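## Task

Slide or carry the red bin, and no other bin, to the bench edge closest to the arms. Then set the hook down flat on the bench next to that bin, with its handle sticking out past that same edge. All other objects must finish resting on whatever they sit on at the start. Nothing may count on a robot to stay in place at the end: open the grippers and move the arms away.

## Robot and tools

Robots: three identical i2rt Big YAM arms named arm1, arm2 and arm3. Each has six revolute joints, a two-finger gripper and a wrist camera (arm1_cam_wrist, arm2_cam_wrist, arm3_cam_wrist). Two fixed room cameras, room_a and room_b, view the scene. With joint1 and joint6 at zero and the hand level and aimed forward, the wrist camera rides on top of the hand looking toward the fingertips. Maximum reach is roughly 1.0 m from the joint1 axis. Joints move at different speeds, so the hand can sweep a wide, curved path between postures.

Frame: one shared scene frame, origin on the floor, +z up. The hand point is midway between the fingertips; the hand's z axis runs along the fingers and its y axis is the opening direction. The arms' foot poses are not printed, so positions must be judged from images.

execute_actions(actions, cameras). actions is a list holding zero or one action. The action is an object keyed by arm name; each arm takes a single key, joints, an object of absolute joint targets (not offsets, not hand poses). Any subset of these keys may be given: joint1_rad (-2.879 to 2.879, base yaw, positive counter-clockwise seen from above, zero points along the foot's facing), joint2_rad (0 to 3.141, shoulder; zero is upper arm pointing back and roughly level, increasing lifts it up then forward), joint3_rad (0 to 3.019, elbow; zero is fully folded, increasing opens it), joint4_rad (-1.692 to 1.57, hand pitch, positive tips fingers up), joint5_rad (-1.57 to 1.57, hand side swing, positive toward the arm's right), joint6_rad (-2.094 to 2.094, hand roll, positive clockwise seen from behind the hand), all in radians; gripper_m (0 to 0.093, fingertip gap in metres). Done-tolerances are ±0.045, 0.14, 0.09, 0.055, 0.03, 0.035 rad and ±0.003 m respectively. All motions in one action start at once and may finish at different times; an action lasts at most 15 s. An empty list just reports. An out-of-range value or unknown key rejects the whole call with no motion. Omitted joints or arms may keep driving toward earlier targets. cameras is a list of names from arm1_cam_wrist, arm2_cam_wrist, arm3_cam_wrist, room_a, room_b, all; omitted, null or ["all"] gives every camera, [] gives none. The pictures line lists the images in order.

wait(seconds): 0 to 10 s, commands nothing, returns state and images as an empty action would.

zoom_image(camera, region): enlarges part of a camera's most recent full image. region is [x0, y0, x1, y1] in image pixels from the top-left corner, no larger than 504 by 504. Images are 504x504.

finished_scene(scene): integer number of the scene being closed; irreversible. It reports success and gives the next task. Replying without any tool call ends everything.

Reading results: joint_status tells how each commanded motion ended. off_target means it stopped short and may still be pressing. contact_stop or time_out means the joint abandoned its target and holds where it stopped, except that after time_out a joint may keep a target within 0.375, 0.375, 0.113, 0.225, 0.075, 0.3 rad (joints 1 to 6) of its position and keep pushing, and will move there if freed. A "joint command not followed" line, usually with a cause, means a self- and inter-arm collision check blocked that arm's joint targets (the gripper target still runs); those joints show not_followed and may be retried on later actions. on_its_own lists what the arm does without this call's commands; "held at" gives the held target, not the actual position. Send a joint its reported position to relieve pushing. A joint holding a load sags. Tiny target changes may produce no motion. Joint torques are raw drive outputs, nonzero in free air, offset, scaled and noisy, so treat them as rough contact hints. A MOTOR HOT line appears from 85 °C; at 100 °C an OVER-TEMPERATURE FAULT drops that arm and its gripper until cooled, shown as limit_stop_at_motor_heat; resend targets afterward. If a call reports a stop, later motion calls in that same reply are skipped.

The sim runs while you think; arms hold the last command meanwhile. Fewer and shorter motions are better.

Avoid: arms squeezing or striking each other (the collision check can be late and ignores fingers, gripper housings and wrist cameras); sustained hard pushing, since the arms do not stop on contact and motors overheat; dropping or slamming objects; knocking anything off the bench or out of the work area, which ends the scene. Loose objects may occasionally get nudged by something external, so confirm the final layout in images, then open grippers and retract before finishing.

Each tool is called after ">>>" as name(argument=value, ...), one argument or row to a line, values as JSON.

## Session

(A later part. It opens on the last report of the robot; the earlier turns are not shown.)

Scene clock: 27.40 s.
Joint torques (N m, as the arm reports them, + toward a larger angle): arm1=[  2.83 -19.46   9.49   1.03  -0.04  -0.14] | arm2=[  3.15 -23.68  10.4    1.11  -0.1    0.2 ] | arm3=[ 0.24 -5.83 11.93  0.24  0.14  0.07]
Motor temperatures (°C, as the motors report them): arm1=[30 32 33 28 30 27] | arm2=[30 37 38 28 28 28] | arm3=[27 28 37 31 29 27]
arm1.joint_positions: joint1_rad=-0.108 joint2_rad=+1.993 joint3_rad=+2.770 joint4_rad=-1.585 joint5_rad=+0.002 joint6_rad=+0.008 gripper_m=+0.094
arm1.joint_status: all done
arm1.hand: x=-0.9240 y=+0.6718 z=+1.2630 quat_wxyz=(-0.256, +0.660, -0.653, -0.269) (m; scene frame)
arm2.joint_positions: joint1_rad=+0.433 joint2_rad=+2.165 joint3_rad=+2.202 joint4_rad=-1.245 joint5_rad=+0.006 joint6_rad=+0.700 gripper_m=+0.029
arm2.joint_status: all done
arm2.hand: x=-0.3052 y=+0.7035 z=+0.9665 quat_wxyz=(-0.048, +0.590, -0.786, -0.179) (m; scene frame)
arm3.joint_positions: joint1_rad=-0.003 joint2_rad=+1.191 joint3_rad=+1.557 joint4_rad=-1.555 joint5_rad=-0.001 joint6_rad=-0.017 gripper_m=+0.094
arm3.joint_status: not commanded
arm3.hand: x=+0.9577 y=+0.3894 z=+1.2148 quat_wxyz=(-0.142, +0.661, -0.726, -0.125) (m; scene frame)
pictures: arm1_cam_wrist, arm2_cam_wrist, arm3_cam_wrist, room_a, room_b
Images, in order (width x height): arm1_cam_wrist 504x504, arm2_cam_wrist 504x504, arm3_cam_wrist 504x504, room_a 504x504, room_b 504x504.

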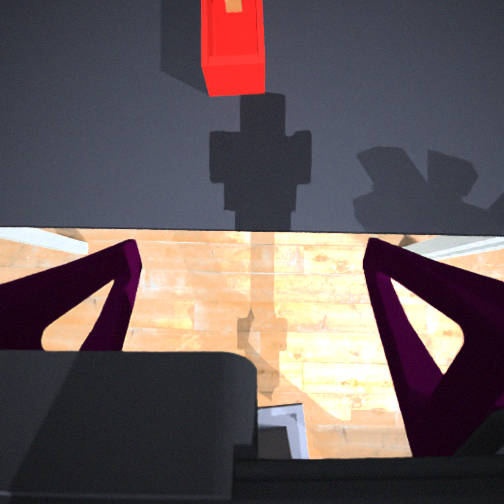

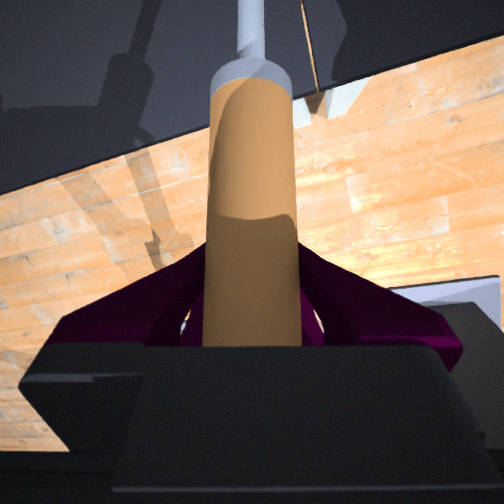

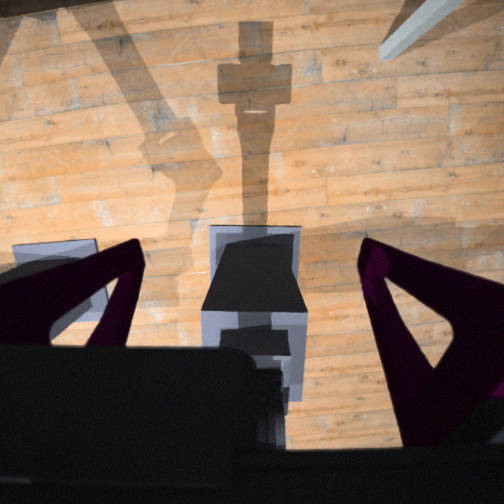

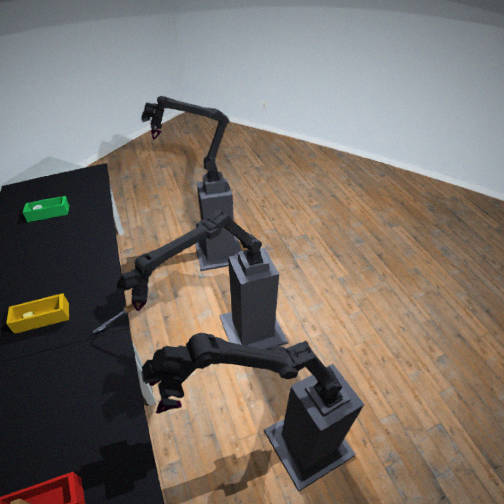

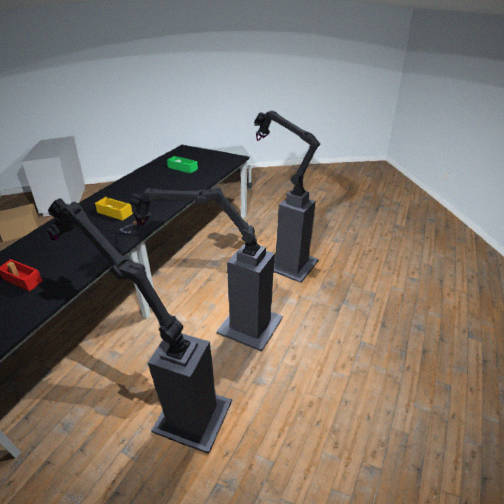

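>>> execute_actions(
  actions=[
    {"arm2":{"joints":{"joint1_rad":0.53,"joint2_rad":2.36,"joint3_rad":2.35,"joint4_rad":-1.17}}},
  ],
  cameras=["arm1_cam_wrist","room_a","room_b"],
)

>>> zoom_image(
  camera="room_a",
  region=[0,250,240,450],
)

Scene clock: 29.43 s.
Joint torques (N m, as the arm reports them, + toward a larger angle): arm1=[  2.74 -19.5    9.52   1.04  -0.04  -0.14] | arm2=[  1.09 -26.84  10.76   1.42   0.04   0.1 ] | arm3=[ 0.28 -5.37 11.86  0.36  0.1   0.09]
Motor temperatures (°C, as the motors report them): arm1=[30 32 33 28 30 27] | arm2=[30 37 39 28 28 28] | arm3=[27 28 38 31 29 27]
arm1.joint_positions: joint1_rad=-0.108 joint2_rad=+1.993 joint3_rad=+2.770 joint4_rad=-1.585 joint5_rad=+0.002 joint6_rad=+0.008 gripper_m=+0.094
arm1.joint_status: not commanded
arm1.hand: x=-0.9240 y=+0.6718 z=+1.2630 quat_wxyz=(-0.256, +0.660, -0.653, -0.269) (m; scene frame)
arm2.joint_positions: joint1_rad=+0.543 joint2_rad=+2.390 joint3_rad=+2.316 joint4_rad=-1.181 joint5_rad=+0.002 joint6_rad=+0.713 gripper_m=+0.029
arm2.joint_status: all done
arm2.hand: x=-0.4017 y=+0.7042 z=+0.8538 quat_wxyz=(-0.032, +0.630, -0.759, -0.159) (m; scene frame)
arm3.joint_positions: joint1_rad=-0.003 joint2_rad=+1.191 joint3_rad=+1.557 joint4_rad=-1.555 joint5_rad=-0.001 joint6_rad=-0.017 gripper_m=+0.094
arm3.joint_status: not commanded
arm3.hand: x=+0.9577 y=+0.3894 z=+1.2148 quat_wxyz=(-0.142, +0.661, -0.726, -0.125) (m; scene frame)
pictures: arm1_cam_wrist, room_a, room_b
Images, in order (width x height): arm1_cam_wrist 504x504, room_a 504x504, room_b 504x504.

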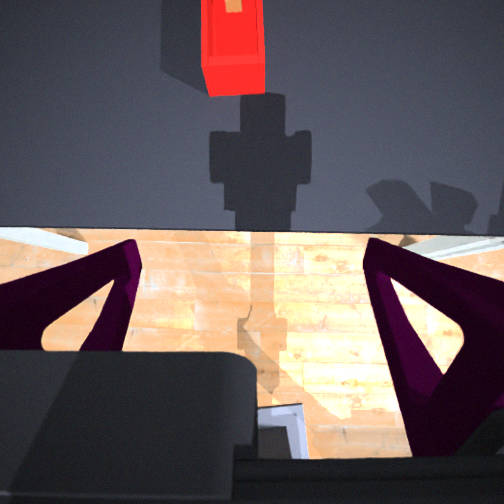

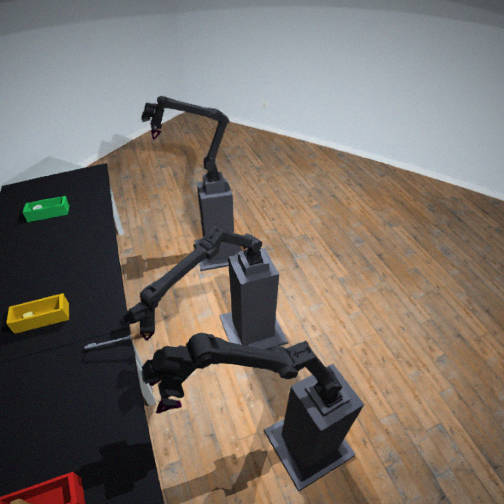

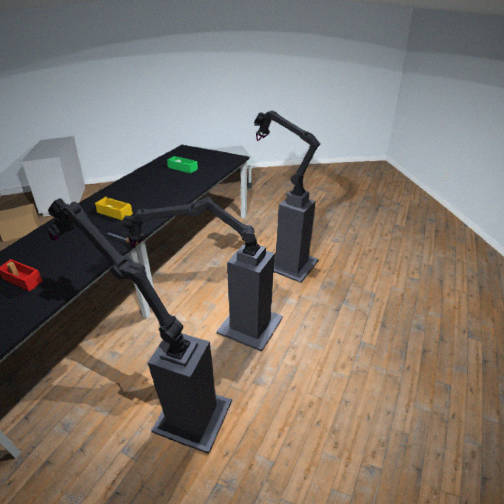

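Region (0, 250, 240, 450) of room_a's 504x504 image, scaled by 2.100, with more detail than that image has.

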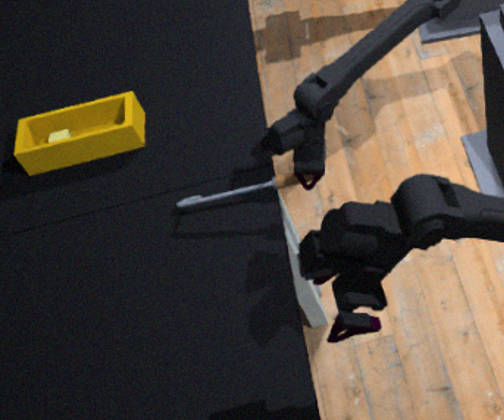

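>>> execute_actions(
  actions=[
    {"arm2":{"joints":{"joint2_rad":2.5,"joint3_rad":2.45,"joint4_rad":-1.16}},"arm1":{"joints":{"joint1_rad":0.1,"joint2_rad":1.2,"joint3_rad":1.6,"joint4_rad":-0.6}}},
  ],
  cameras=["arm2_cam_wrist","room_a"],
)

Scene clock: 31.87 s.
Joint torques (N m, as the arm reports them, + toward a larger angle): arm1=[ 1.13 -8.81 11.37  3.07  0.13 -0.14] | arm2=[  0.52 -24.52  11.5    1.32  -0.18   0.18] | arm3=[-0.22 -6.18 11.93  0.33  0.12  0.1 ]
Motor temperatures (°C, as the motors report them): arm1=[30 32 34 28 30 27] | arm2=[30 38 39 28 28 28] | arm3=[27 28 38 31 29 27]
arm1.joint_positions: joint1_rad=+0.109 joint2_rad=+1.199 joint3_rad=+1.574 joint4_rad=-0.622 joint5_rad=-0.002 joint6_rad=+0.007 gripper_m=+0.094
arm1.joint_status: all done
arm1.hand: x=-1.0375 y=+0.5167 z=+1.3139 quat_wxyz=(-0.374, +0.617, -0.490, -0.488) (m; scene frame)
arm2.joint_positions: joint1_rad=+0.543 joint2_rad=+2.496 joint3_rad=+2.407 joint4_rad=-1.168 joint5_rad=+0.008 joint6_rad=+0.702 gripper_m=+0.029
arm2.joint_status: all done
arm2.hand: x=-0.4102 y=+0.7216 z=+0.8122 quat_wxyz=(-0.035, +0.634, -0.757, -0.157) (m; scene frame)
arm3.joint_positions: joint1_rad=-0.003 joint2_rad=+1.191 joint3_rad=+1.557 joint4_rad=-1.555 joint5_rad=-0.001 joint6_rad=-0.017 gripper_m=+0.094
arm3.joint_status: not commanded
arm3.hand: x=+0.9577 y=+0.3894 z=+1.2148 quat_wxyz=(-0.142, +0.661, -0.726, -0.125) (m; scene frame)
pictures: arm2_cam_wrist, room_a
Images, in order (width x height): arm2_cam_wrist 504x504, room_a 504x504.

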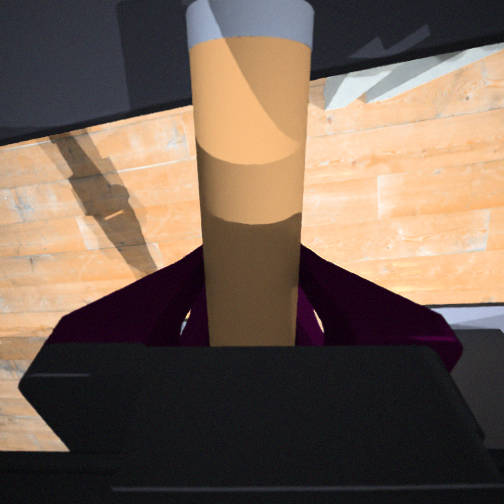

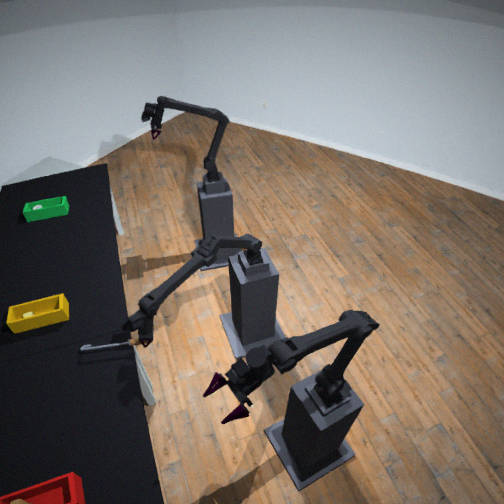

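>>> execute_actions(
  actions=[
    {"arm2":{"joints":{"joint1_rad":0.46,"joint2_rad":2.55,"joint3_rad":2.5}}},
  ],
  cameras=["arm2_cam_wrist"],
)

Scene clock: 33.00 s.
Joint torques (N m, as the arm reports them, + toward a larger angle): arm1=[ 1.07 -9.5  11.24  3.04  0.13 -0.14] | arm2=[  1.81 -23.26  11.63   1.14  -0.18   0.21] | arm3=[ 0.31 -6.18 12.06  0.46  0.14  0.1 ]
Motor temperatures (°C, as the motors report them): arm1=[30 32 34 28 30 27] | arm2=[30 38 40 28 28 28] | arm3=[27 28 38 31 29 27]
arm1.joint_positions: joint1_rad=+0.109 joint2_rad=+1.199 joint3_rad=+1.574 joint4_rad=-0.622 joint5_rad=-0.002 joint6_rad=+0.007 gripper_m=+0.094
arm1.joint_status: not commanded
arm1.hand: x=-1.0375 y=+0.5167 z=+1.3139 quat_wxyz=(-0.374, +0.617, -0.490, -0.488) (m; scene frame)
arm2.joint_positions: joint1_rad=+0.462 joint2_rad=+2.529 joint3_rad=+2.456 joint4_rad=-1.164 joint5_rad=+0.007 joint6_rad=+0.696 gripper_m=+0.029
arm2.joint_status: all done
arm2.hand: x=-0.3556 y=+0.7625 z=+0.8087 quat_wxyz=(-0.044, +0.604, -0.778, -0.165) (m; scene frame)
arm3.joint_positions: joint1_rad=-0.003 joint2_rad=+1.191 joint3_rad=+1.557 joint4_rad=-1.555 joint5_rad=-0.001 joint6_rad=-0.017 gripper_m=+0.094
arm3.joint_status: not commanded
arm3.hand: x=+0.9577 y=+0.3894 z=+1.2148 quat_wxyz=(-0.142, +0.661, -0.726, -0.125) (m; scene frame)
pictures: arm2_cam_wrist
Images, in order (width x height): arm2_cam_wrist 504x504.

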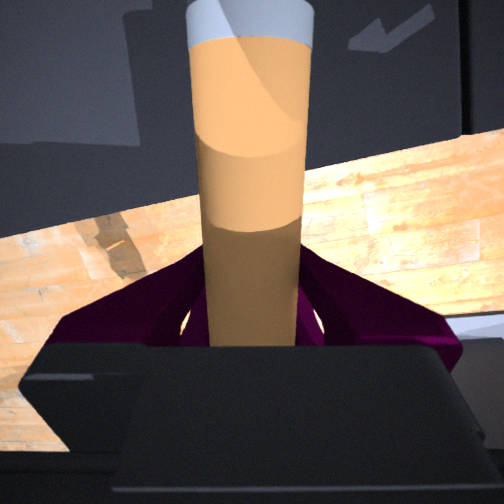

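>>> execute_actions(
  actions=[
    {"arm2":{"joints":{"joint2_rad":2.6,"joint3_rad":2.5,"joint4_rad":-1.1}}},
  ],
  cameras=[],
)

>>> execute_actions(
  actions=[
    {"arm2":{"joints":{"gripper_m":0.093}}},
  ],
  cameras=["arm2_cam_wrist"],
)

>>> execute_actions(
  actions=[
    {"arm2":{"joints":{"joint2_rad":2.2}}},
  ],
  cameras=[],
)

>>> execute_actions(
  actions=[
    {"arm2":{"joints":{"joint1_rad":-0.3,"joint2_rad":0.8,"joint3_rad":1.4,"joint6_rad":0}},"arm1":{"joints":{"joint1_rad":-0.9,"joint2_rad":1.6,"joint3_rad":1.4,"joint4_rad":0.0,"joint5_rad":-0.6}}},
  ],
)

Scene clock: 34.17 s.
Joint torques (N m, as the arm reports them, + toward a larger angle): arm1=[ 1.16 -8.91 11.32  3.06  0.13 -0.14] | arm2=[  1.73 -23.53  10.91   1.16  -0.3    0.29] | arm3=[ 0.63 -6.03 11.87  0.28  0.1   0.1 ]
Motor temperatures (°C, as the motors report them): arm1=[30 32 34 28 30 27] | arm2=[30 38 40 28 28 28] | arm3=[27 28 38 31 29 27]
arm1.joint_positions: joint1_rad=+0.109 joint2_rad=+1.199 joint3_rad=+1.574 joint4_rad=-0.622 joint5_rad=-0.002 joint6_rad=+0.007 gripper_m=+0.094
arm1.joint_status: not commanded
arm1.hand: x=-1.0375 y=+0.5167 z=+1.3139 quat_wxyz=(-0.374, +0.617, -0.490, -0.488) (m; scene frame)
arm2.joint_positions: joint1_rad=+0.462 joint2_rad=+2.576 joint3_rad=+2.464 joint4_rad=-1.101 joint5_rad=+0.012 joint6_rad=+0.690 gripper_m=+0.029
arm2.joint_status: all done
arm2.hand: x=-0.3596 y=+0.7734 z=+0.7798 quat_wxyz=(-0.049, +0.605, -0.775, -0.176) (m; scene frame)
arm3.joint_positions: joint1_rad=-0.003 joint2_rad=+1.191 joint3_rad=+1.557 joint4_rad=-1.555 joint5_rad=-0.001 joint6_rad=-0.017 gripper_m=+0.094
arm3.joint_status: not commanded
arm3.hand: x=+0.9577 y=+0.3894 z=+1.2148 quat_wxyz=(-0.142, +0.661, -0.726, -0.125) (m; scene frame)
pictures: none
No camera images: the call's "cameras" was empty. Leave "cameras" out to get every camera's image.

Scene clock: 34.97 s.
Joint torques (N m, as the arm reports them, + toward a larger angle): arm1=[ 1.13 -8.83 11.31  3.04  0.12 -0.14] | arm2=[  1.48 -24.16  10.97   1.21   0.13   0.16] | arm3=[-0.1  -5.96 11.95  0.44  0.16  0.09]
Motor temperatures (°C, as the motors report them): arm1=[30 32 34 28 30 27] | arm2=[30 38 40 28 28 28] | arm3=[27 28 38 31 29 27]
arm1.joint_positions: joint1_rad=+0.109 joint2_rad=+1.199 joint3_rad=+1.574 joint4_rad=-0.622 joint5_rad=-0.002 joint6_rad=+0.007 gripper_m=+0.094
arm1.joint_status: not commanded
arm1.hand: x=-1.0375 y=+0.5167 z=+1.3139 quat_wxyz=(-0.374, +0.617, -0.490, -0.488) (m; scene frame)
arm2.joint_positions: joint1_rad=+0.462 joint2_rad=+2.583 joint3_rad=+2.464 joint4_rad=-1.101 joint5_rad=-0.001 joint6_rad=+0.705 gripper_m=+0.093
arm2.joint_status: all done
arm2.hand: x=-0.3613 y=+0.7717 z=+0.7741 quat_wxyz=(-0.041, +0.600, -0.780, -0.174) (m; scene frame)
arm3.joint_positions: joint1_rad=-0.003 joint2_rad=+1.191 joint3_rad=+1.557 joint4_rad=-1.555 joint5_rad=-0.001 joint6_rad=-0.017 gripper_m=+0.094
arm3.joint_status: not commanded
arm3.hand: x=+0.9577 y=+0.3894 z=+1.2148 quat_wxyz=(-0.142, +0.661, -0.726, -0.125) (m; scene frame)
pictures: arm2_cam_wrist
Images, in order (width x height): arm2_cam_wrist 504x504.

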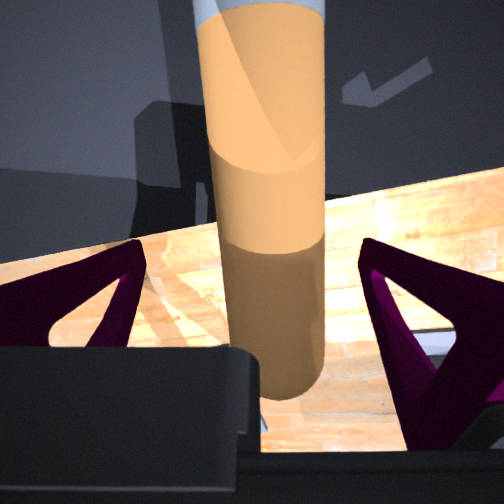

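Scene clock: 36.73 s.
Joint torques (N m, as the arm reports them, + toward a larger angle): arm1=[ 1.03 -8.89 11.32  3.04  0.13 -0.14] | arm2=[  1.12 -23.84   9.8    1.71   0.11   0.12] | arm3=[-0.2  -5.95 11.97  0.33  0.12  0.1 ]
Motor temperatures (°C, as the motors report them): arm1=[30 32 35 28 30 27] | arm2=[30 38 40 28 28 28] | arm3=[27 28 38 31 29 27]
arm1.joint_positions: joint1_rad=+0.109 joint2_rad=+1.199 joint3_rad=+1.574 joint4_rad=-0.622 joint5_rad=-0.002 joint6_rad=+0.007 gripper_m=+0.094
arm1.joint_status: not commanded
arm1.hand: x=-1.0375 y=+0.5167 z=+1.3139 quat_wxyz=(-0.374, +0.617, -0.490, -0.488) (m; scene frame)
arm2.joint_positions: joint1_rad=+0.462 joint2_rad=+2.213 joint3_rad=+2.482 joint4_rad=-1.101 joint5_rad=-0.001 joint6_rad=+0.709 gripper_m=+0.093
arm2.joint_status: all done
arm2.hand: x=-0.3599 y=+0.7627 z=+1.0896 quat_wxyz=(-0.079, +0.567, -0.738, -0.357) (m; scene frame)
arm3.joint_positions: joint1_rad=-0.003 joint2_rad=+1.191 joint3_rad=+1.557 joint4_rad=-1.555 joint5_rad=-0.001 joint6_rad=-0.017 gripper_m=+0.094
arm3.joint_status: not commanded
arm3.hand: x=+0.9577 y=+0.3894 z=+1.2148 quat_wxyz=(-0.142, +0.661, -0.726, -0.125) (m; scene frame)
pictures: none
No camera images: the call's "cameras" was empty. Leave "cameras" out to get every camera's image.

Scene clock: 38.50 s.
Joint torques (N m, as the arm reports them, + toward a larger angle): arm1=[  2.76 -15.93  11.91   2.74  -0.2   -0.16] | arm2=[ 2.92 -1.34  8.08  1.75  0.   -0.06] | arm3=[ 0.21 -5.75 12.04  0.35  0.12  0.08]
Motor temperatures (°C, as the motors report them): arm1=[30 32 35 28 30 27] | arm2=[30 38 40 28 28 28] | arm3=[27 28 38 31 29 27]
arm1.joint_positions: joint1_rad=-0.909 joint2_rad=+1.588 joint3_rad=+1.368 joint4_rad=-0.017 joint5_rad=-0.597 joint6_rad=+0.007 gripper_m=+0.094
arm1.joint_status: all done
arm1.hand: x=-0.5026 y=+0.5419 z=+1.0949 quat_wxyz=(-0.451, +0.454, -0.626, -0.445) (m; scene frame)
arm2.joint_positions: joint1_rad=-0.310 joint2_rad=+0.795 joint3_rad=+1.396 joint4_rad=-1.098 joint5_rad=+0.001 joint6_rad=+0.011 gripper_m=+0.093
arm2.joint_status: all done
arm2.hand: x=+0.1076 y=+0.3228 z=+1.3201 quat_wxyz=(-0.418, +0.495, -0.699, -0.303) (m; scene frame)
arm3.joint_positions: joint1_rad=-0.003 joint2_rad=+1.191 joint3_rad=+1.557 joint4_rad=-1.555 joint5_rad=-0.001 joint6_rad=-0.017 gripper_m=+0.094
arm3.joint_status: not commanded
arm3.hand: x=+0.9577 y=+0.3894 z=+1.2148 quat_wxyz=(-0.142, +0.661, -0.726, -0.125) (m; scene frame)
pictures: arm1_cam_wrist, arm2_cam_wrist, arm3_cam_wrist, room_a, room_b
Images, in order (width x height): arm1_cam_wrist 504x504, arm2_cam_wrist 504x504, arm3_cam_wrist 504x504, room_a 504x504, room_b 504x504.

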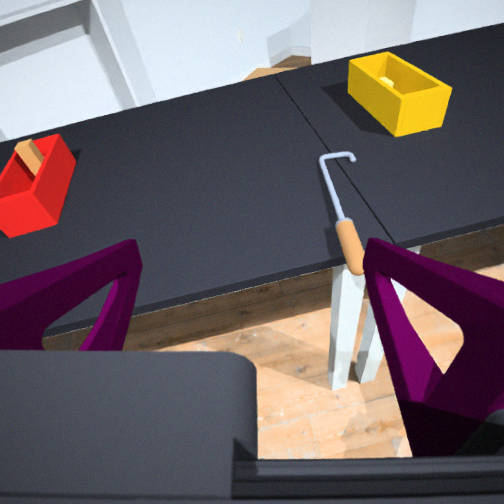

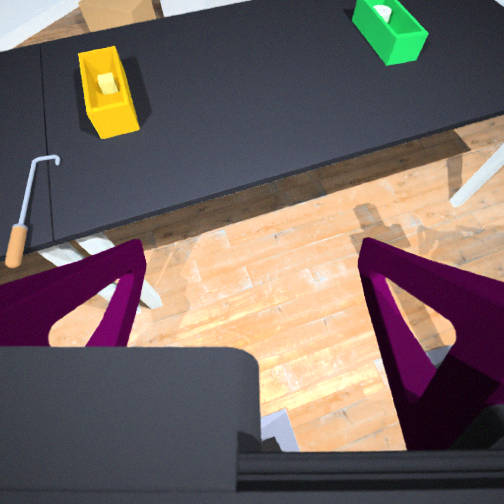

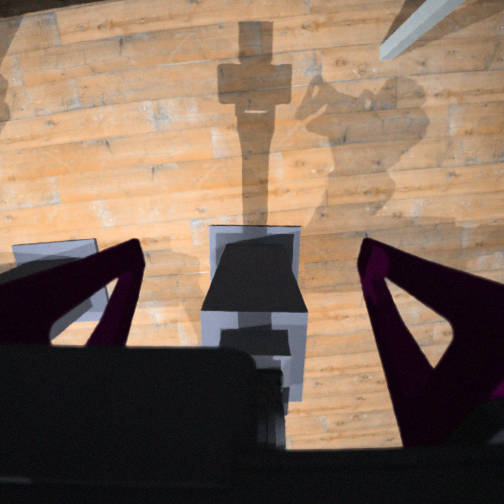

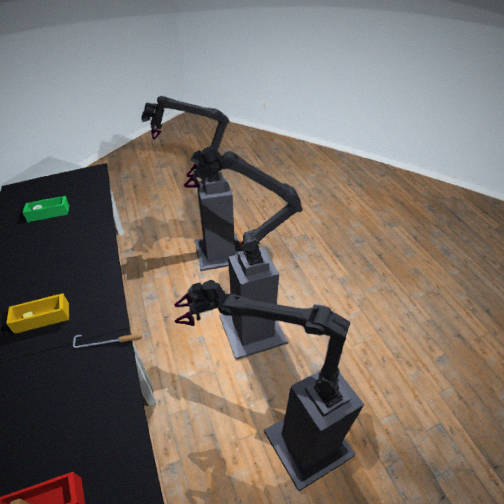

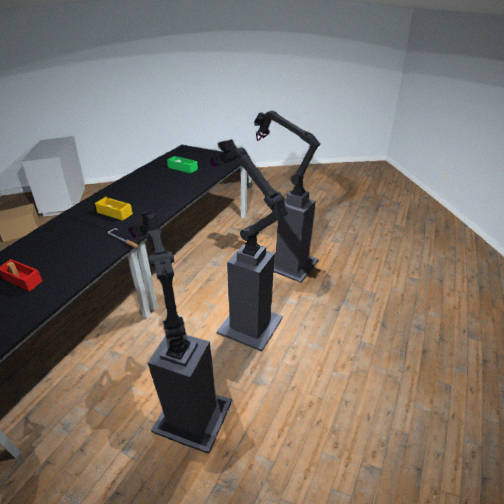

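>>> execute_actions(
  actions=[
    {"arm1":{"joints":{"joint1_rad":-0.88,"joint2_rad":2.35,"joint3_rad":1.9,"joint4_rad":0.15,"joint5_rad":-0.55}}},
  ],
  cameras=["arm1_cam_wrist","room_a"],
)

Scene clock: 40.73 s.
Joint torques (N m, as the arm reports them, + toward a larger angle): arm1=[  2.93 -26.75  11.58   2.29  -0.03  -0.16] | arm2=[ 2.57 -1.3   8.04  1.83  0.02 -0.07] | arm3=[ 0.09 -5.53 11.99  0.37  0.14  0.12]
Motor temperatures (°C, as the motors report them): arm1=[30 32 35 28 30 27] | arm2=[30 37 39 28 28 28] | arm3=[27 28 38 31 29 27]
arm1.joint_positions: joint1_rad=-0.890 joint2_rad=+2.350 joint3_rad=+1.861 joint4_rad=+0.141 joint5_rad=-0.552 joint6_rad=+0.007 gripper_m=+0.094
arm1.joint_status: all done
arm1.hand: x=-0.3724 y=+0.6909 z=+0.8172 quat_wxyz=(-0.414, +0.451, -0.666, -0.426) (m; scene frame)
arm2.joint_positions: joint1_rad=-0.310 joint2_rad=+0.795 joint3_rad=+1.396 joint4_rad=-1.098 joint5_rad=+0.001 joint6_rad=+0.011 gripper_m=+0.093
arm2.joint_status: not commanded
arm2.hand: x=+0.1076 y=+0.3228 z=+1.3201 quat_wxyz=(-0.418, +0.495, -0.699, -0.303) (m; scene frame)
arm3.joint_positions: joint1_rad=-0.003 joint2_rad=+1.191 joint3_rad=+1.557 joint4_rad=-1.555 joint5_rad=-0.001 joint6_rad=-0.017 gripper_m=+0.094
arm3.joint_status: not commanded
arm3.hand: x=+0.9577 y=+0.3894 z=+1.2148 quat_wxyz=(-0.142, +0.661, -0.726, -0.125) (m; scene frame)
pictures: arm1_cam_wrist, room_a
Images, in order (width x height): arm1_cam_wrist 504x504, room_a 504x504.

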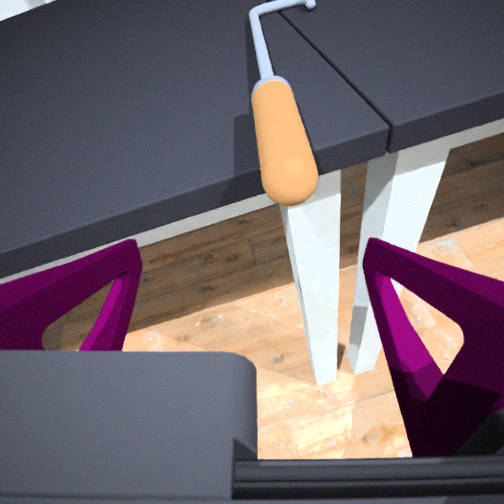

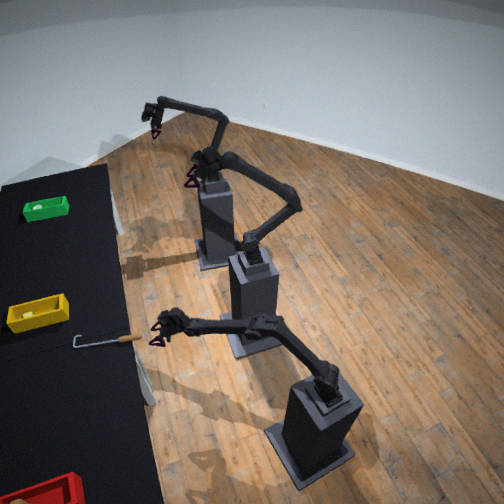

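>>> execute_actions(
  actions=[
    {"arm1":{"joints":{"joint1_rad":-0.84,"joint2_rad":2.58,"joint3_rad":2.21}}},
  ],
  cameras=["arm1_cam_wrist","room_a"],
)

Scene clock: 42.40 s.
Joint torques (N m, as the arm reports them, + toward a larger angle): arm1=[  1.06 -28.5   12.25   2.25  -0.06  -0.14] | arm2=[ 2.85 -1.37  8.04  1.91 -0.01 -0.07] | arm3=[-0.2  -5.99 12.01  0.29  0.12  0.09]
Motor temperatures (°C, as the motors report them): arm1=[30 32 36 28 30 27] | arm2=[30 37 39 28 28 28] | arm3=[27 28 38 31 29 27]
arm1.joint_positions: joint1_rad=-0.842 joint2_rad=+2.567 joint3_rad=+2.165 joint4_rad=+0.141 joint5_rad=-0.551 joint6_rad=+0.006 gripper_m=+0.094
arm1.joint_status: all done
arm1.hand: x=-0.3671 y=+0.7620 z=+0.7932 quat_wxyz=(-0.439, +0.465, -0.628, -0.443) (m; scene frame)
arm2.joint_positions: joint1_rad=-0.310 joint2_rad=+0.795 joint3_rad=+1.396 joint4_rad=-1.098 joint5_rad=+0.001 joint6_rad=+0.011 gripper_m=+0.093
arm2.joint_status: not commanded
arm2.hand: x=+0.1076 y=+0.3228 z=+1.3201 quat_wxyz=(-0.418, +0.495, -0.699, -0.303) (m; scene frame)
arm3.joint_positions: joint1_rad=-0.003 joint2_rad=+1.191 joint3_rad=+1.557 joint4_rad=-1.555 joint5_rad=-0.001 joint6_rad=-0.017 gripper_m=+0.094
arm3.joint_status: not commanded
arm3.hand: x=+0.9577 y=+0.3894 z=+1.2148 quat_wxyz=(-0.142, +0.661, -0.726, -0.125) (m; scene frame)
pictures: arm1_cam_wrist, room_a
Images, in order (width x height): arm1_cam_wrist 504x504, room_a 504x504.

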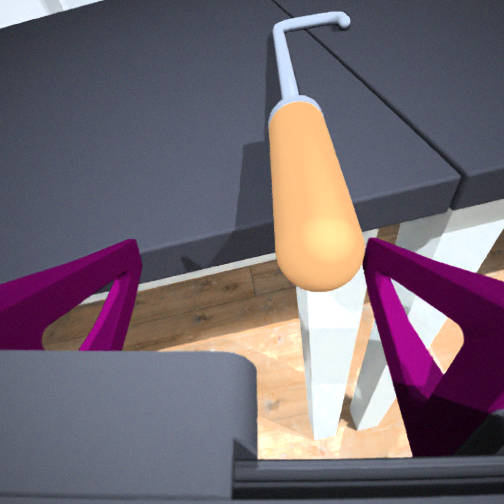

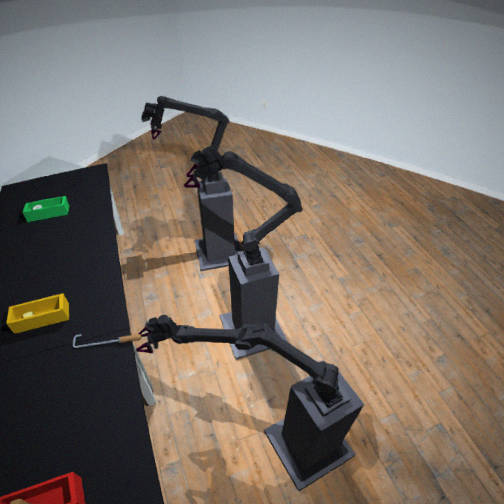

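>>> execute_actions(
  actions=[
    {"arm1":{"joints":{"joint1_rad":-0.845,"joint2_rad":2.71,"joint3_rad":2.39,"joint4_rad":0.08}}},
  ],
  cameras=["arm1_cam_wrist","room_a"],
)

Scene clock: 43.53 s.
Joint torques (N m, as the arm reports them, + toward a larger angle): arm1=[  1.67 -27.94  13.18   1.32  -0.06  -0.13] | arm2=[ 2.47 -1.5   8.06  1.82  0.   -0.05] | arm3=[ 0.3  -5.9  11.88  0.32  0.14  0.09]
Motor temperatures (°C, as the motors report them): arm1=[30 32 36 28 30 27] | arm2=[30 36 39 28 28 28] | arm3=[27 28 38 31 29 27]
arm1.joint_positions: joint1_rad=-0.843 joint2_rad=+2.682 joint3_rad=+2.336 joint4_rad=+0.094 joint5_rad=-0.551 joint6_rad=+0.006 gripper_m=+0.094
arm1.joint_status: all done
arm1.hand: x=-0.3518 y=+0.7789 z=+0.7726 quat_wxyz=(-0.442, +0.465, -0.626, -0.444) (m; scene frame)
arm2.joint_positions: joint1_rad=-0.310 joint2_rad=+0.795 joint3_rad=+1.396 joint4_rad=-1.098 joint5_rad=+0.001 joint6_rad=+0.011 gripper_m=+0.093
arm2.joint_status: not commanded
arm2.hand: x=+0.1076 y=+0.3228 z=+1.3201 quat_wxyz=(-0.418, +0.495, -0.699, -0.303) (m; scene frame)
arm3.joint_positions: joint1_rad=-0.003 joint2_rad=+1.191 joint3_rad=+1.557 joint4_rad=-1.555 joint5_rad=-0.001 joint6_rad=-0.017 gripper_m=+0.094
arm3.joint_status: not commanded
arm3.hand: x=+0.9577 y=+0.3894 z=+1.2148 quat_wxyz=(-0.142, +0.661, -0.726, -0.125) (m; scene frame)
pictures: arm1_cam_wrist, room_a
Images, in order (width x height): arm1_cam_wrist 504x504, room_a 504x504.

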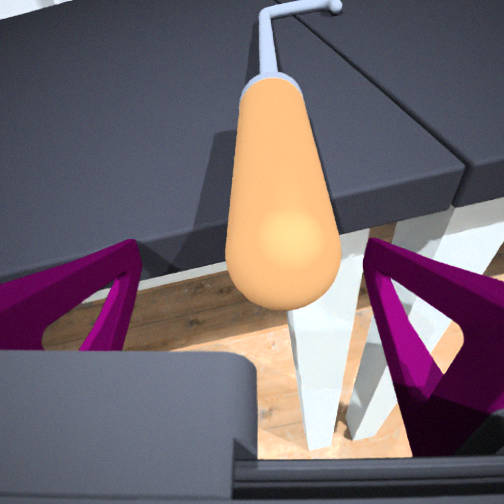

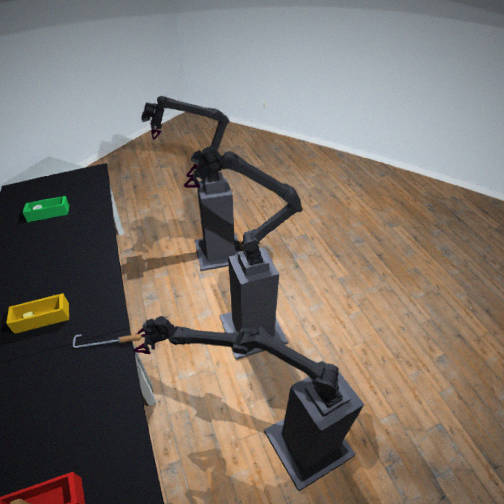

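>>> execute_actions(
  actions=[
    {"arm1":{"joints":{"joint1_rad":-0.81,"joint3_rad":2.44}}},
  ],
  cameras=["arm1_cam_wrist"],
)

>>> execute_actions(
  actions=[
    {"arm1":{"joints":{"gripper_m":0}}},
  ],
  cameras=["arm1_cam_wrist"],
)

Scene clock: 44.33 s.
Joint torques (N m, as the arm reports them, + toward a larger angle): arm1=[  4.85 -28.31  14.89   1.81   0.17  -0.06] | arm2=[ 2.51 -1.53  8.02  1.88  0.02 -0.04] | arm3=[-0.08 -5.72 12.06  0.38  0.11  0.11]
Motor temperatures (°C, as the motors report them): arm1=[30 32 36 28 30 27] | arm2=[30 36 39 28 28 28] | arm3=[27 28 39 31 29 27]
arm1.joint_positions: joint1_rad=-0.843 joint2_rad=+2.686 joint3_rad=+2.364 joint4_rad=+0.085 joint5_rad=-0.555 joint6_rad=-0.002 gripper_m=+0.094
arm1.joint_status: all done
arm1.hand: x=-0.3494 y=+0.7820 z=+0.7827 quat_wxyz=(-0.448, +0.468, -0.618, -0.445) (m; scene frame)
arm2.joint_positions: joint1_rad=-0.310 joint2_rad=+0.795 joint3_rad=+1.396 joint4_rad=-1.098 joint5_rad=+0.001 joint6_rad=+0.011 gripper_m=+0.093
arm2.joint_status: not commanded
arm2.hand: x=+0.1076 y=+0.3228 z=+1.3201 quat_wxyz=(-0.418, +0.495, -0.699, -0.303) (m; scene frame)
arm3.joint_positions: joint1_rad=-0.003 joint2_rad=+1.191 joint3_rad=+1.557 joint4_rad=-1.555 joint5_rad=-0.001 joint6_rad=-0.017 gripper_m=+0.094
arm3.joint_status: not commanded
arm3.hand: x=+0.9577 y=+0.3894 z=+1.2148 quat_wxyz=(-0.142, +0.661, -0.726, -0.125) (m; scene frame)
pictures: arm1_cam_wrist
Images, in order (width x height): arm1_cam_wrist 504x504.

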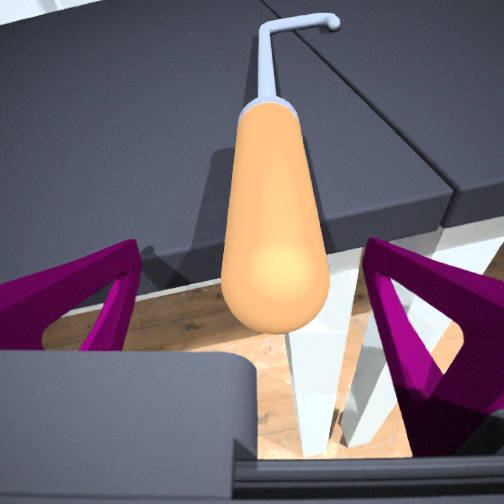

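Scene clock: 45.20 s.
Joint torques (N m, as the arm reports them, + toward a larger angle): arm1=[  3.62 -28.75  13.25   1.78  -0.21  -0.05] | arm2=[ 2.65 -1.6   8.06  1.83 -0.01 -0.07] | arm3=[ 0.36 -5.67 11.96  0.23  0.13  0.11]
Motor temperatures (°C, as the motors report them): arm1=[30 33 36 28 30 27] | arm2=[30 36 39 28 28 28] | arm3=[27 28 39 31 29 27]
arm1.joint_positions: joint1_rad=-0.828 joint2_rad=+2.688 joint3_rad=+2.388 joint4_rad=+0.084 joint5_rad=-0.547 joint6_rad=-0.001 gripper_m=+0.030
arm1.joint_status: gripper_m off_target (ended at +0.030, target +0.000)
arm1.hand: x=-0.3572 y=+0.7931 z=+0.7947 quat_wxyz=(-0.455, +0.469, -0.610, -0.447) (m; scene frame)
arm2.joint_positions: joint1_rad=-0.310 joint2_rad=+0.795 joint3_rad=+1.396 joint4_rad=-1.098 joint5_rad=+0.001 joint6_rad=+0.011 gripper_m=+0.093
arm2.joint_status: not commanded
arm2.hand: x=+0.1076 y=+0.3228 z=+1.3201 quat_wxyz=(-0.418, +0.495, -0.699, -0.303) (m; scene frame)
arm3.joint_positions: joint1_rad=-0.003 joint2_rad=+1.191 joint3_rad=+1.557 joint4_rad=-1.555 joint5_rad=-0.001 joint6_rad=-0.017 gripper_m=+0.094
arm3.joint_status: not commanded
arm3.hand: x=+0.9577 y=+0.3894 z=+1.2148 quat_wxyz=(-0.142, +0.661, -0.726, -0.125) (m; scene frame)
pictures: arm1_cam_wrist
Images, in order (width x height): arm1_cam_wrist 504x504.

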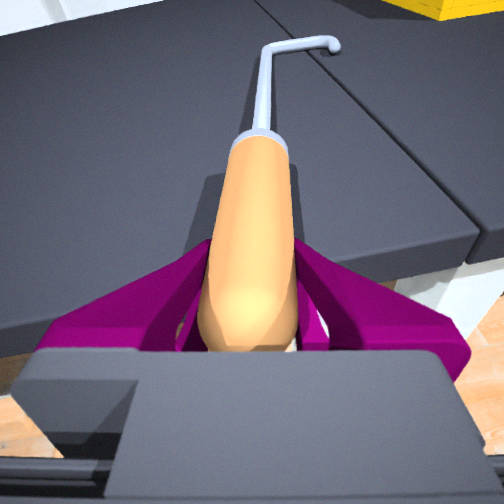

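>>> execute_actions(
  actions=[
    {"arm1":{"joints":{"joint2_rad":2.4}}},
  ],
  cameras=[],
)

>>> execute_actions(
  actions=[
    {"arm1":{"joints":{"joint2_rad":1.75,"joint3_rad":1.25,"joint4_rad":0.22}}},
  ],
  cameras=[],
)

>>> execute_actions(
  actions=[
    {"arm1":{"joints":{"joint1_rad":-0.08,"joint5_rad":0,"joint6_rad":1.57}}},
  ],
  cameras=["arm1_cam_wrist","room_a","room_b"],
)

Scene clock: 47.33 s.
Joint torques (N m, as the arm reports them, + toward a larger angle): arm1=[  2.61 -31.54  12.77   2.67   0.    -0.02] | arm2=[ 2.58 -1.78  8.06  1.86  0.   -0.07] | arm3=[ 0.51 -5.63 12.03  0.31  0.12  0.07]
Motor temperatures (°C, as the motors report them): arm1=[30 33 37 28 30 27] | arm2=[30 35 38 28 28 28] | arm3=[27 28 39 31 29 27]
arm1.joint_positions: joint1_rad=-0.820 joint2_rad=+2.421 joint3_rad=+2.396 joint4_rad=+0.064 joint5_rad=-0.549 joint6_rad=-0.001 gripper_m=+0.030
arm1.joint_status: all done
arm1.hand: x=-0.3740 y=+0.7836 z=+1.0479 quat_wxyz=(-0.545, +0.460, -0.522, -0.468) (m; scene frame)
arm2.joint_positions: joint1_rad=-0.310 joint2_rad=+0.795 joint3_rad=+1.396 joint4_rad=-1.098 joint5_rad=+0.001 joint6_rad=+0.011 gripper_m=+0.093
arm2.joint_status: not commanded
arm2.hand: x=+0.1076 y=+0.3228 z=+1.3201 quat_wxyz=(-0.418, +0.495, -0.699, -0.303) (m; scene frame)
arm3.joint_positions: joint1_rad=-0.003 joint2_rad=+1.191 joint3_rad=+1.557 joint4_rad=-1.555 joint5_rad=-0.001 joint6_rad=-0.017 gripper_m=+0.094
arm3.joint_status: not commanded
arm3.hand: x=+0.9577 y=+0.3894 z=+1.2148 quat_wxyz=(-0.142, +0.661, -0.726, -0.125) (m; scene frame)
pictures: none
No camera images: the call's "cameras" was empty. Leave "cameras" out to get every camera's image.

Scene clock: 49.30 s.
Joint torques (N m, as the arm reports them, + toward a larger angle): arm1=[  2.88 -21.47  12.48   3.04  -0.31  -0.07] | arm2=[ 2.76 -1.82  8.06  1.81 -0.01 -0.05] | arm3=[ 0.27 -5.4  11.99  0.23  0.12  0.09]
Motor temperatures (°C, as the motors report them): arm1=[30 33 37 28 30 27] | arm2=[30 35 38 28 28 28] | arm3=[27 28 39 31 29 27]
arm1.joint_positions: joint1_rad=-0.820 joint2_rad=+1.787 joint3_rad=+1.190 joint4_rad=+0.195 joint5_rad=-0.546 joint6_rad=-0.002 gripper_m=+0.030
arm1.joint_status: all done
arm1.hand: x=-0.5434 y=+0.5785 z=+0.9060 quat_wxyz=(-0.381, +0.476, -0.664, -0.432) (m; scene frame)
arm2.joint_positions: joint1_rad=-0.310 joint2_rad=+0.795 joint3_rad=+1.396 joint4_rad=-1.098 joint5_rad=+0.001 joint6_rad=+0.011 gripper_m=+0.093
arm2.joint_status: not commanded
arm2.hand: x=+0.1076 y=+0.3228 z=+1.3201 quat_wxyz=(-0.418, +0.495, -0.699, -0.303) (m; scene frame)
arm3.joint_positions: joint1_rad=-0.003 joint2_rad=+1.191 joint3_rad=+1.557 joint4_rad=-1.555 joint5_rad=-0.001 joint6_rad=-0.017 gripper_m=+0.094
arm3.joint_status: not commanded
arm3.hand: x=+0.9577 y=+0.3894 z=+1.2148 quat_wxyz=(-0.142, +0.661, -0.726, -0.125) (m; scene frame)
pictures: none
No camera images: the call's "cameras" was empty. Leave "cameras" out to get every camera's image.

Scene clock: 52.77 s.
Joint torques (N m, as the arm reports them, + toward a larger angle): arm1=[  1.2  -21.47  12.6    3.08   0.33   0.68] | arm2=[ 3.05 -1.55  8.09  1.8   0.03 -0.06] | arm3=[ 0.39 -6.53 11.98  0.33  0.14  0.11]
Motor temperatures (°C, as the motors report them): arm1=[30 33 38 28 30 27] | arm2=[30 34 38 28 28 28] | arm3=[27 28 39 31 29 27]
arm1.joint_positions: joint1_rad=-0.071 joint2_rad=+1.787 joint3_rad=+1.192 joint4_rad=+0.195 joint5_rad=-0.006 joint6_rad=+1.498 gripper_m=+0.030
arm1.joint_status: joint6_rad time_out (moved +1.499 of +1.572); the others done
arm1.on_its_own: joint6_rad reads +1.498 and still pushes toward +1.570 since a time_out
arm1.hand: x=-0.9559 y=+0.7011 z=+0.9006 quat_wxyz=(+0.003, +0.055, -0.832, -0.552) (m; scene frame)
arm2.joint_positions: joint1_rad=-0.310 joint2_rad=+0.795 joint3_rad=+1.396 joint4_rad=-1.098 joint5_rad=+0.001 joint6_rad=+0.011 gripper_m=+0.093
arm2.joint_status: not commanded
arm2.hand: x=+0.1076 y=+0.3228 z=+1.3201 quat_wxyz=(-0.418, +0.495, -0.699, -0.303) (m; scene frame)
arm3.joint_positions: joint1_rad=-0.003 joint2_rad=+1.191 joint3_rad=+1.557 joint4_rad=-1.555 joint5_rad=-0.001 joint6_rad=-0.017 gripper_m=+0.094
arm3.joint_status: not commanded
arm3.hand: x=+0.9577 y=+0.3894 z=+1.2148 quat_wxyz=(-0.142, +0.661, -0.726, -0.125) (m; scene frame)
pictures: arm1_cam_wrist, room_a, room_b
Images, in order (width x height): arm1_cam_wrist 504x504, room_a 504x504, room_b 504x504.

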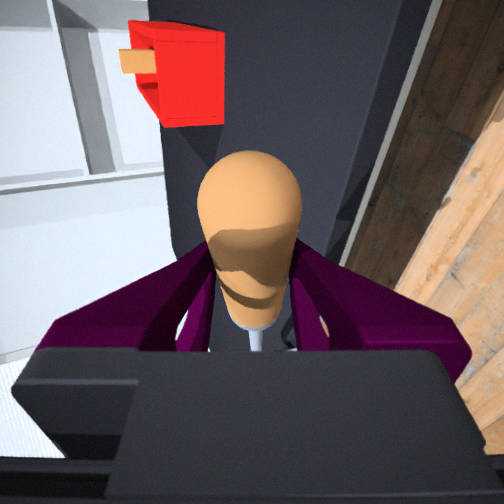

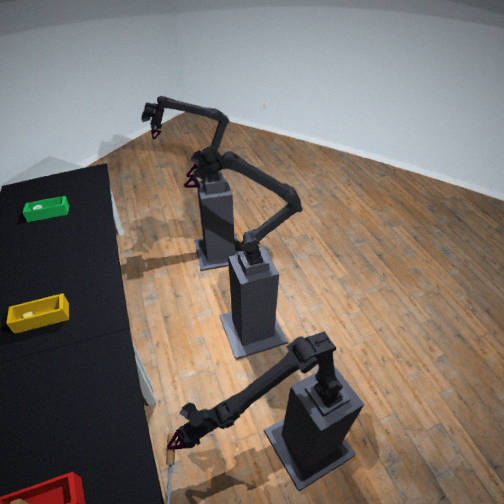

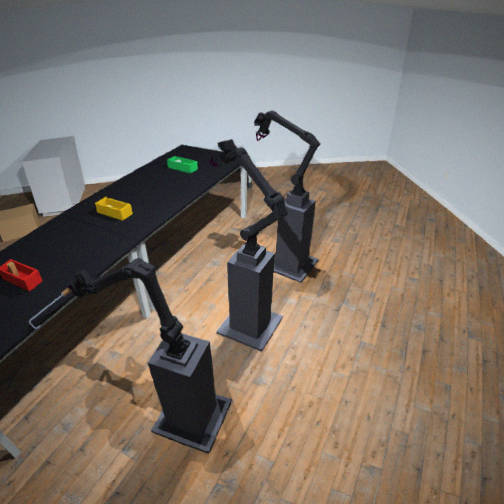

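>>> execute_actions(
  actions=[
    {"arm1":{"joints":{"joint5_rad":1.3,"joint6_rad":1.5,"joint4_rad":0.55,"joint2_rad":1.65,"joint1_rad":0.15}}},
  ],
  cameras=["arm1_cam_wrist","room_a","room_b"],
)

>>> zoom_image(
  camera="room_b",
  region=[0,230,200,380],
)

Scene clock: 56.53 s.
Joint torques (N m, as the arm reports them, + toward a larger angle): arm1=[  1.94 -18.26  12.68   3.51  -0.04   0.3 ] | arm2=[ 2.76 -1.27  8.04  1.89  0.   -0.08] | arm3=[ 0.28 -5.85 11.94  0.41  0.12  0.09]
Motor temperatures (°C, as the motors report them): arm1=[30 33 38 28 30 27] | arm2=[30 33 38 28 27 28] | arm3=[27 28 39 31 29 27]
arm1.joint_positions: joint1_rad=+0.147 joint2_rad=+1.672 joint3_rad=+1.192 joint4_rad=+0.503 joint5_rad=+1.301 joint6_rad=+1.459 gripper_m=+0.030
arm1.joint_status: joint6_rad time_out (moved -0.039 of +0.002); the others done
arm1.on_its_own: joint6_rad reads +1.459 and still pushes toward +1.500 since a time_out
arm1.hand: x=-0.9123 y=+0.5998 z=+1.0515 quat_wxyz=(-0.372, -0.319, -0.632, -0.600) (m; scene frame)
arm2.joint_positions: joint1_rad=-0.310 joint2_rad=+0.795 joint3_rad=+1.396 joint4_rad=-1.098 joint5_rad=+0.001 joint6_rad=+0.011 gripper_m=+0.093
arm2.joint_status: not commanded
arm2.hand: x=+0.1076 y=+0.3228 z=+1.3201 quat_wxyz=(-0.418, +0.495, -0.699, -0.303) (m; scene frame)
arm3.joint_positions: joint1_rad=-0.003 joint2_rad=+1.191 joint3_rad=+1.557 joint4_rad=-1.555 joint5_rad=-0.001 joint6_rad=-0.017 gripper_m=+0.094
arm3.joint_status: not commanded
arm3.hand: x=+0.9577 y=+0.3894 z=+1.2148 quat_wxyz=(-0.142, +0.661, -0.726, -0.125) (m; scene frame)
pictures: arm1_cam_wrist, room_a, room_b
Images, in order (width x height): arm1_cam_wrist 504x504, room_a 504x504, room_b 504x504.

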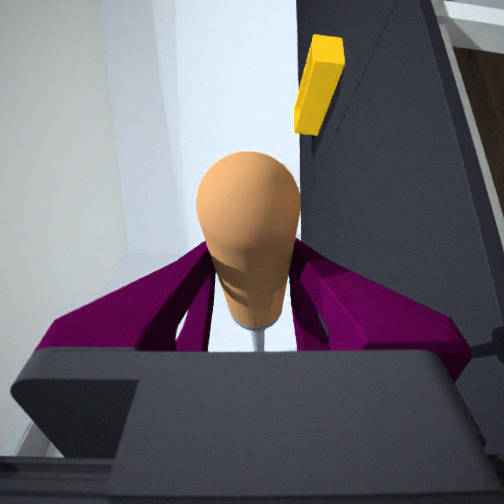

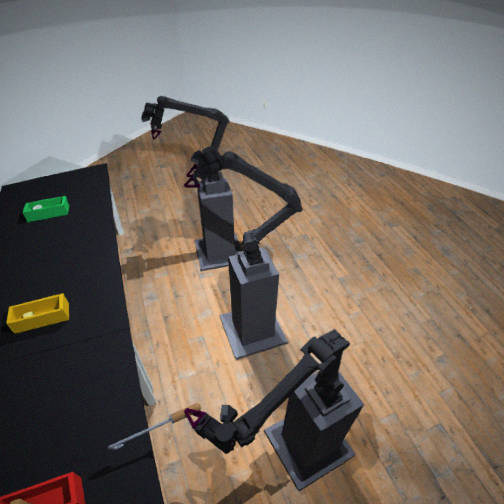

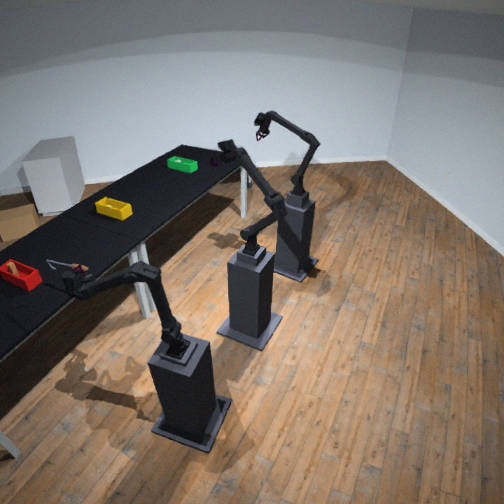

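Region (0, 230, 200, 380) of room_b's 504x504 image, scaled by 2.520, with more detail than that image has; it fills the top 378 rows of this view, and the rest is white.

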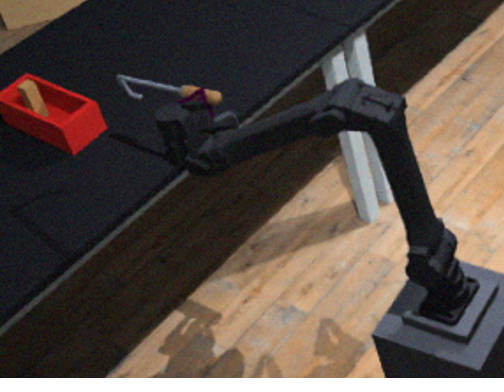

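>>> execute_actions(
  actions=[
    {"arm1":{"joints":{"joint1_rad":0.0,"joint2_rad":2.28,"joint3_rad":1.93,"joint4_rad":0.43,"joint6_rad":1.46}}},
  ],
  cameras=["room_a","room_b"],
)

>>> zoom_image(
  camera="room_b",
  region=[0,230,160,330],
)

>>> zoom_image(
  camera="room_a",
  region=[0,380,240,504],
)

Scene clock: 58.77 s.
Joint torques (N m, as the arm reports them, + toward a larger angle): arm1=[  2.64 -29.04  13.92   1.72   0.08   0.22] | arm2=[ 2.7  -1.51  8.05  1.84  0.   -0.04] | arm3=[ 0.6  -6.2  12.07  0.42  0.16  0.09]
Motor temperatures (°C, as the motors report them): arm1=[30 33 39 28 30 27] | arm2=[30 33 38 28 27 28] | arm3=[27 28 39 31 29 27]
arm1.joint_positions: joint1_rad=-0.007 joint2_rad=+2.312 joint3_rad=+1.858 joint4_rad=+0.422 joint5_rad=+1.300 joint6_rad=+1.425 gripper_m=+0.030
arm1.joint_status: joint6_rad off_target (ended at +1.425, target +1.460); the others done
arm1.hand: x=-0.8457 y=+0.7958 z=+0.9163 quat_wxyz=(-0.438, -0.342, -0.626, -0.547) (m; scene frame)
arm2.joint_positions: joint1_rad=-0.310 joint2_rad=+0.795 joint3_rad=+1.396 joint4_rad=-1.098 joint5_rad=+0.001 joint6_rad=+0.011 gripper_m=+0.093
arm2.joint_status: not commanded
arm2.hand: x=+0.1076 y=+0.3228 z=+1.3201 quat_wxyz=(-0.418, +0.495, -0.699, -0.303) (m; scene frame)
arm3.joint_positions: joint1_rad=-0.003 joint2_rad=+1.191 joint3_rad=+1.557 joint4_rad=-1.555 joint5_rad=-0.001 joint6_rad=-0.017 gripper_m=+0.094
arm3.joint_status: not commanded
arm3.hand: x=+0.9577 y=+0.3894 z=+1.2148 quat_wxyz=(-0.142, +0.661, -0.726, -0.125) (m; scene frame)
pictures: room_a, room_b
Images, in order (width x height): room_a 504x504, room_b 504x504.

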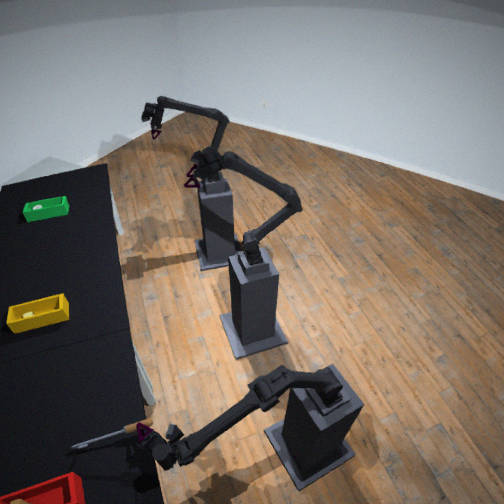

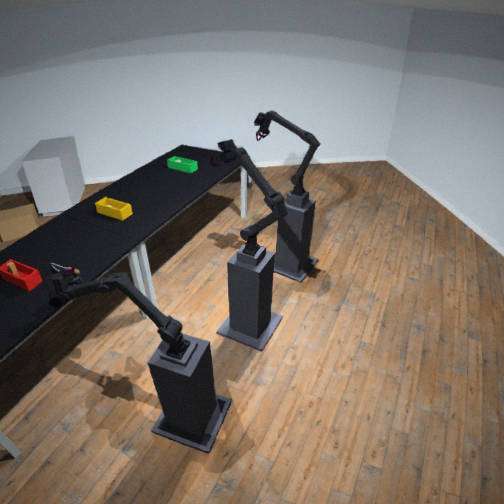

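Region (0, 230, 160, 330) of room_b's 504x504 image, scaled by 3.150, with more detail than that image has; it fills the top 315 rows of this view, and the rest is white.

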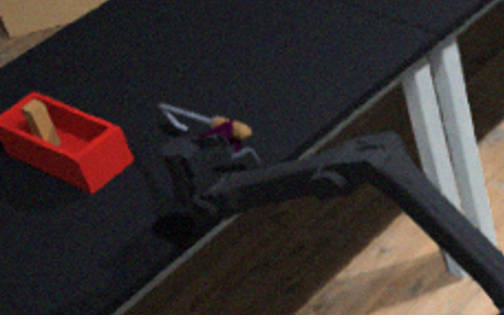

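Region (0, 380, 240, 504) of room_a's 504x504 image, scaled by 2.100, with more detail than that image has; it fills the top 260 rows of this view, and the rest is white.

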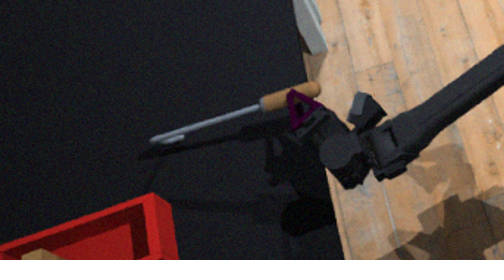

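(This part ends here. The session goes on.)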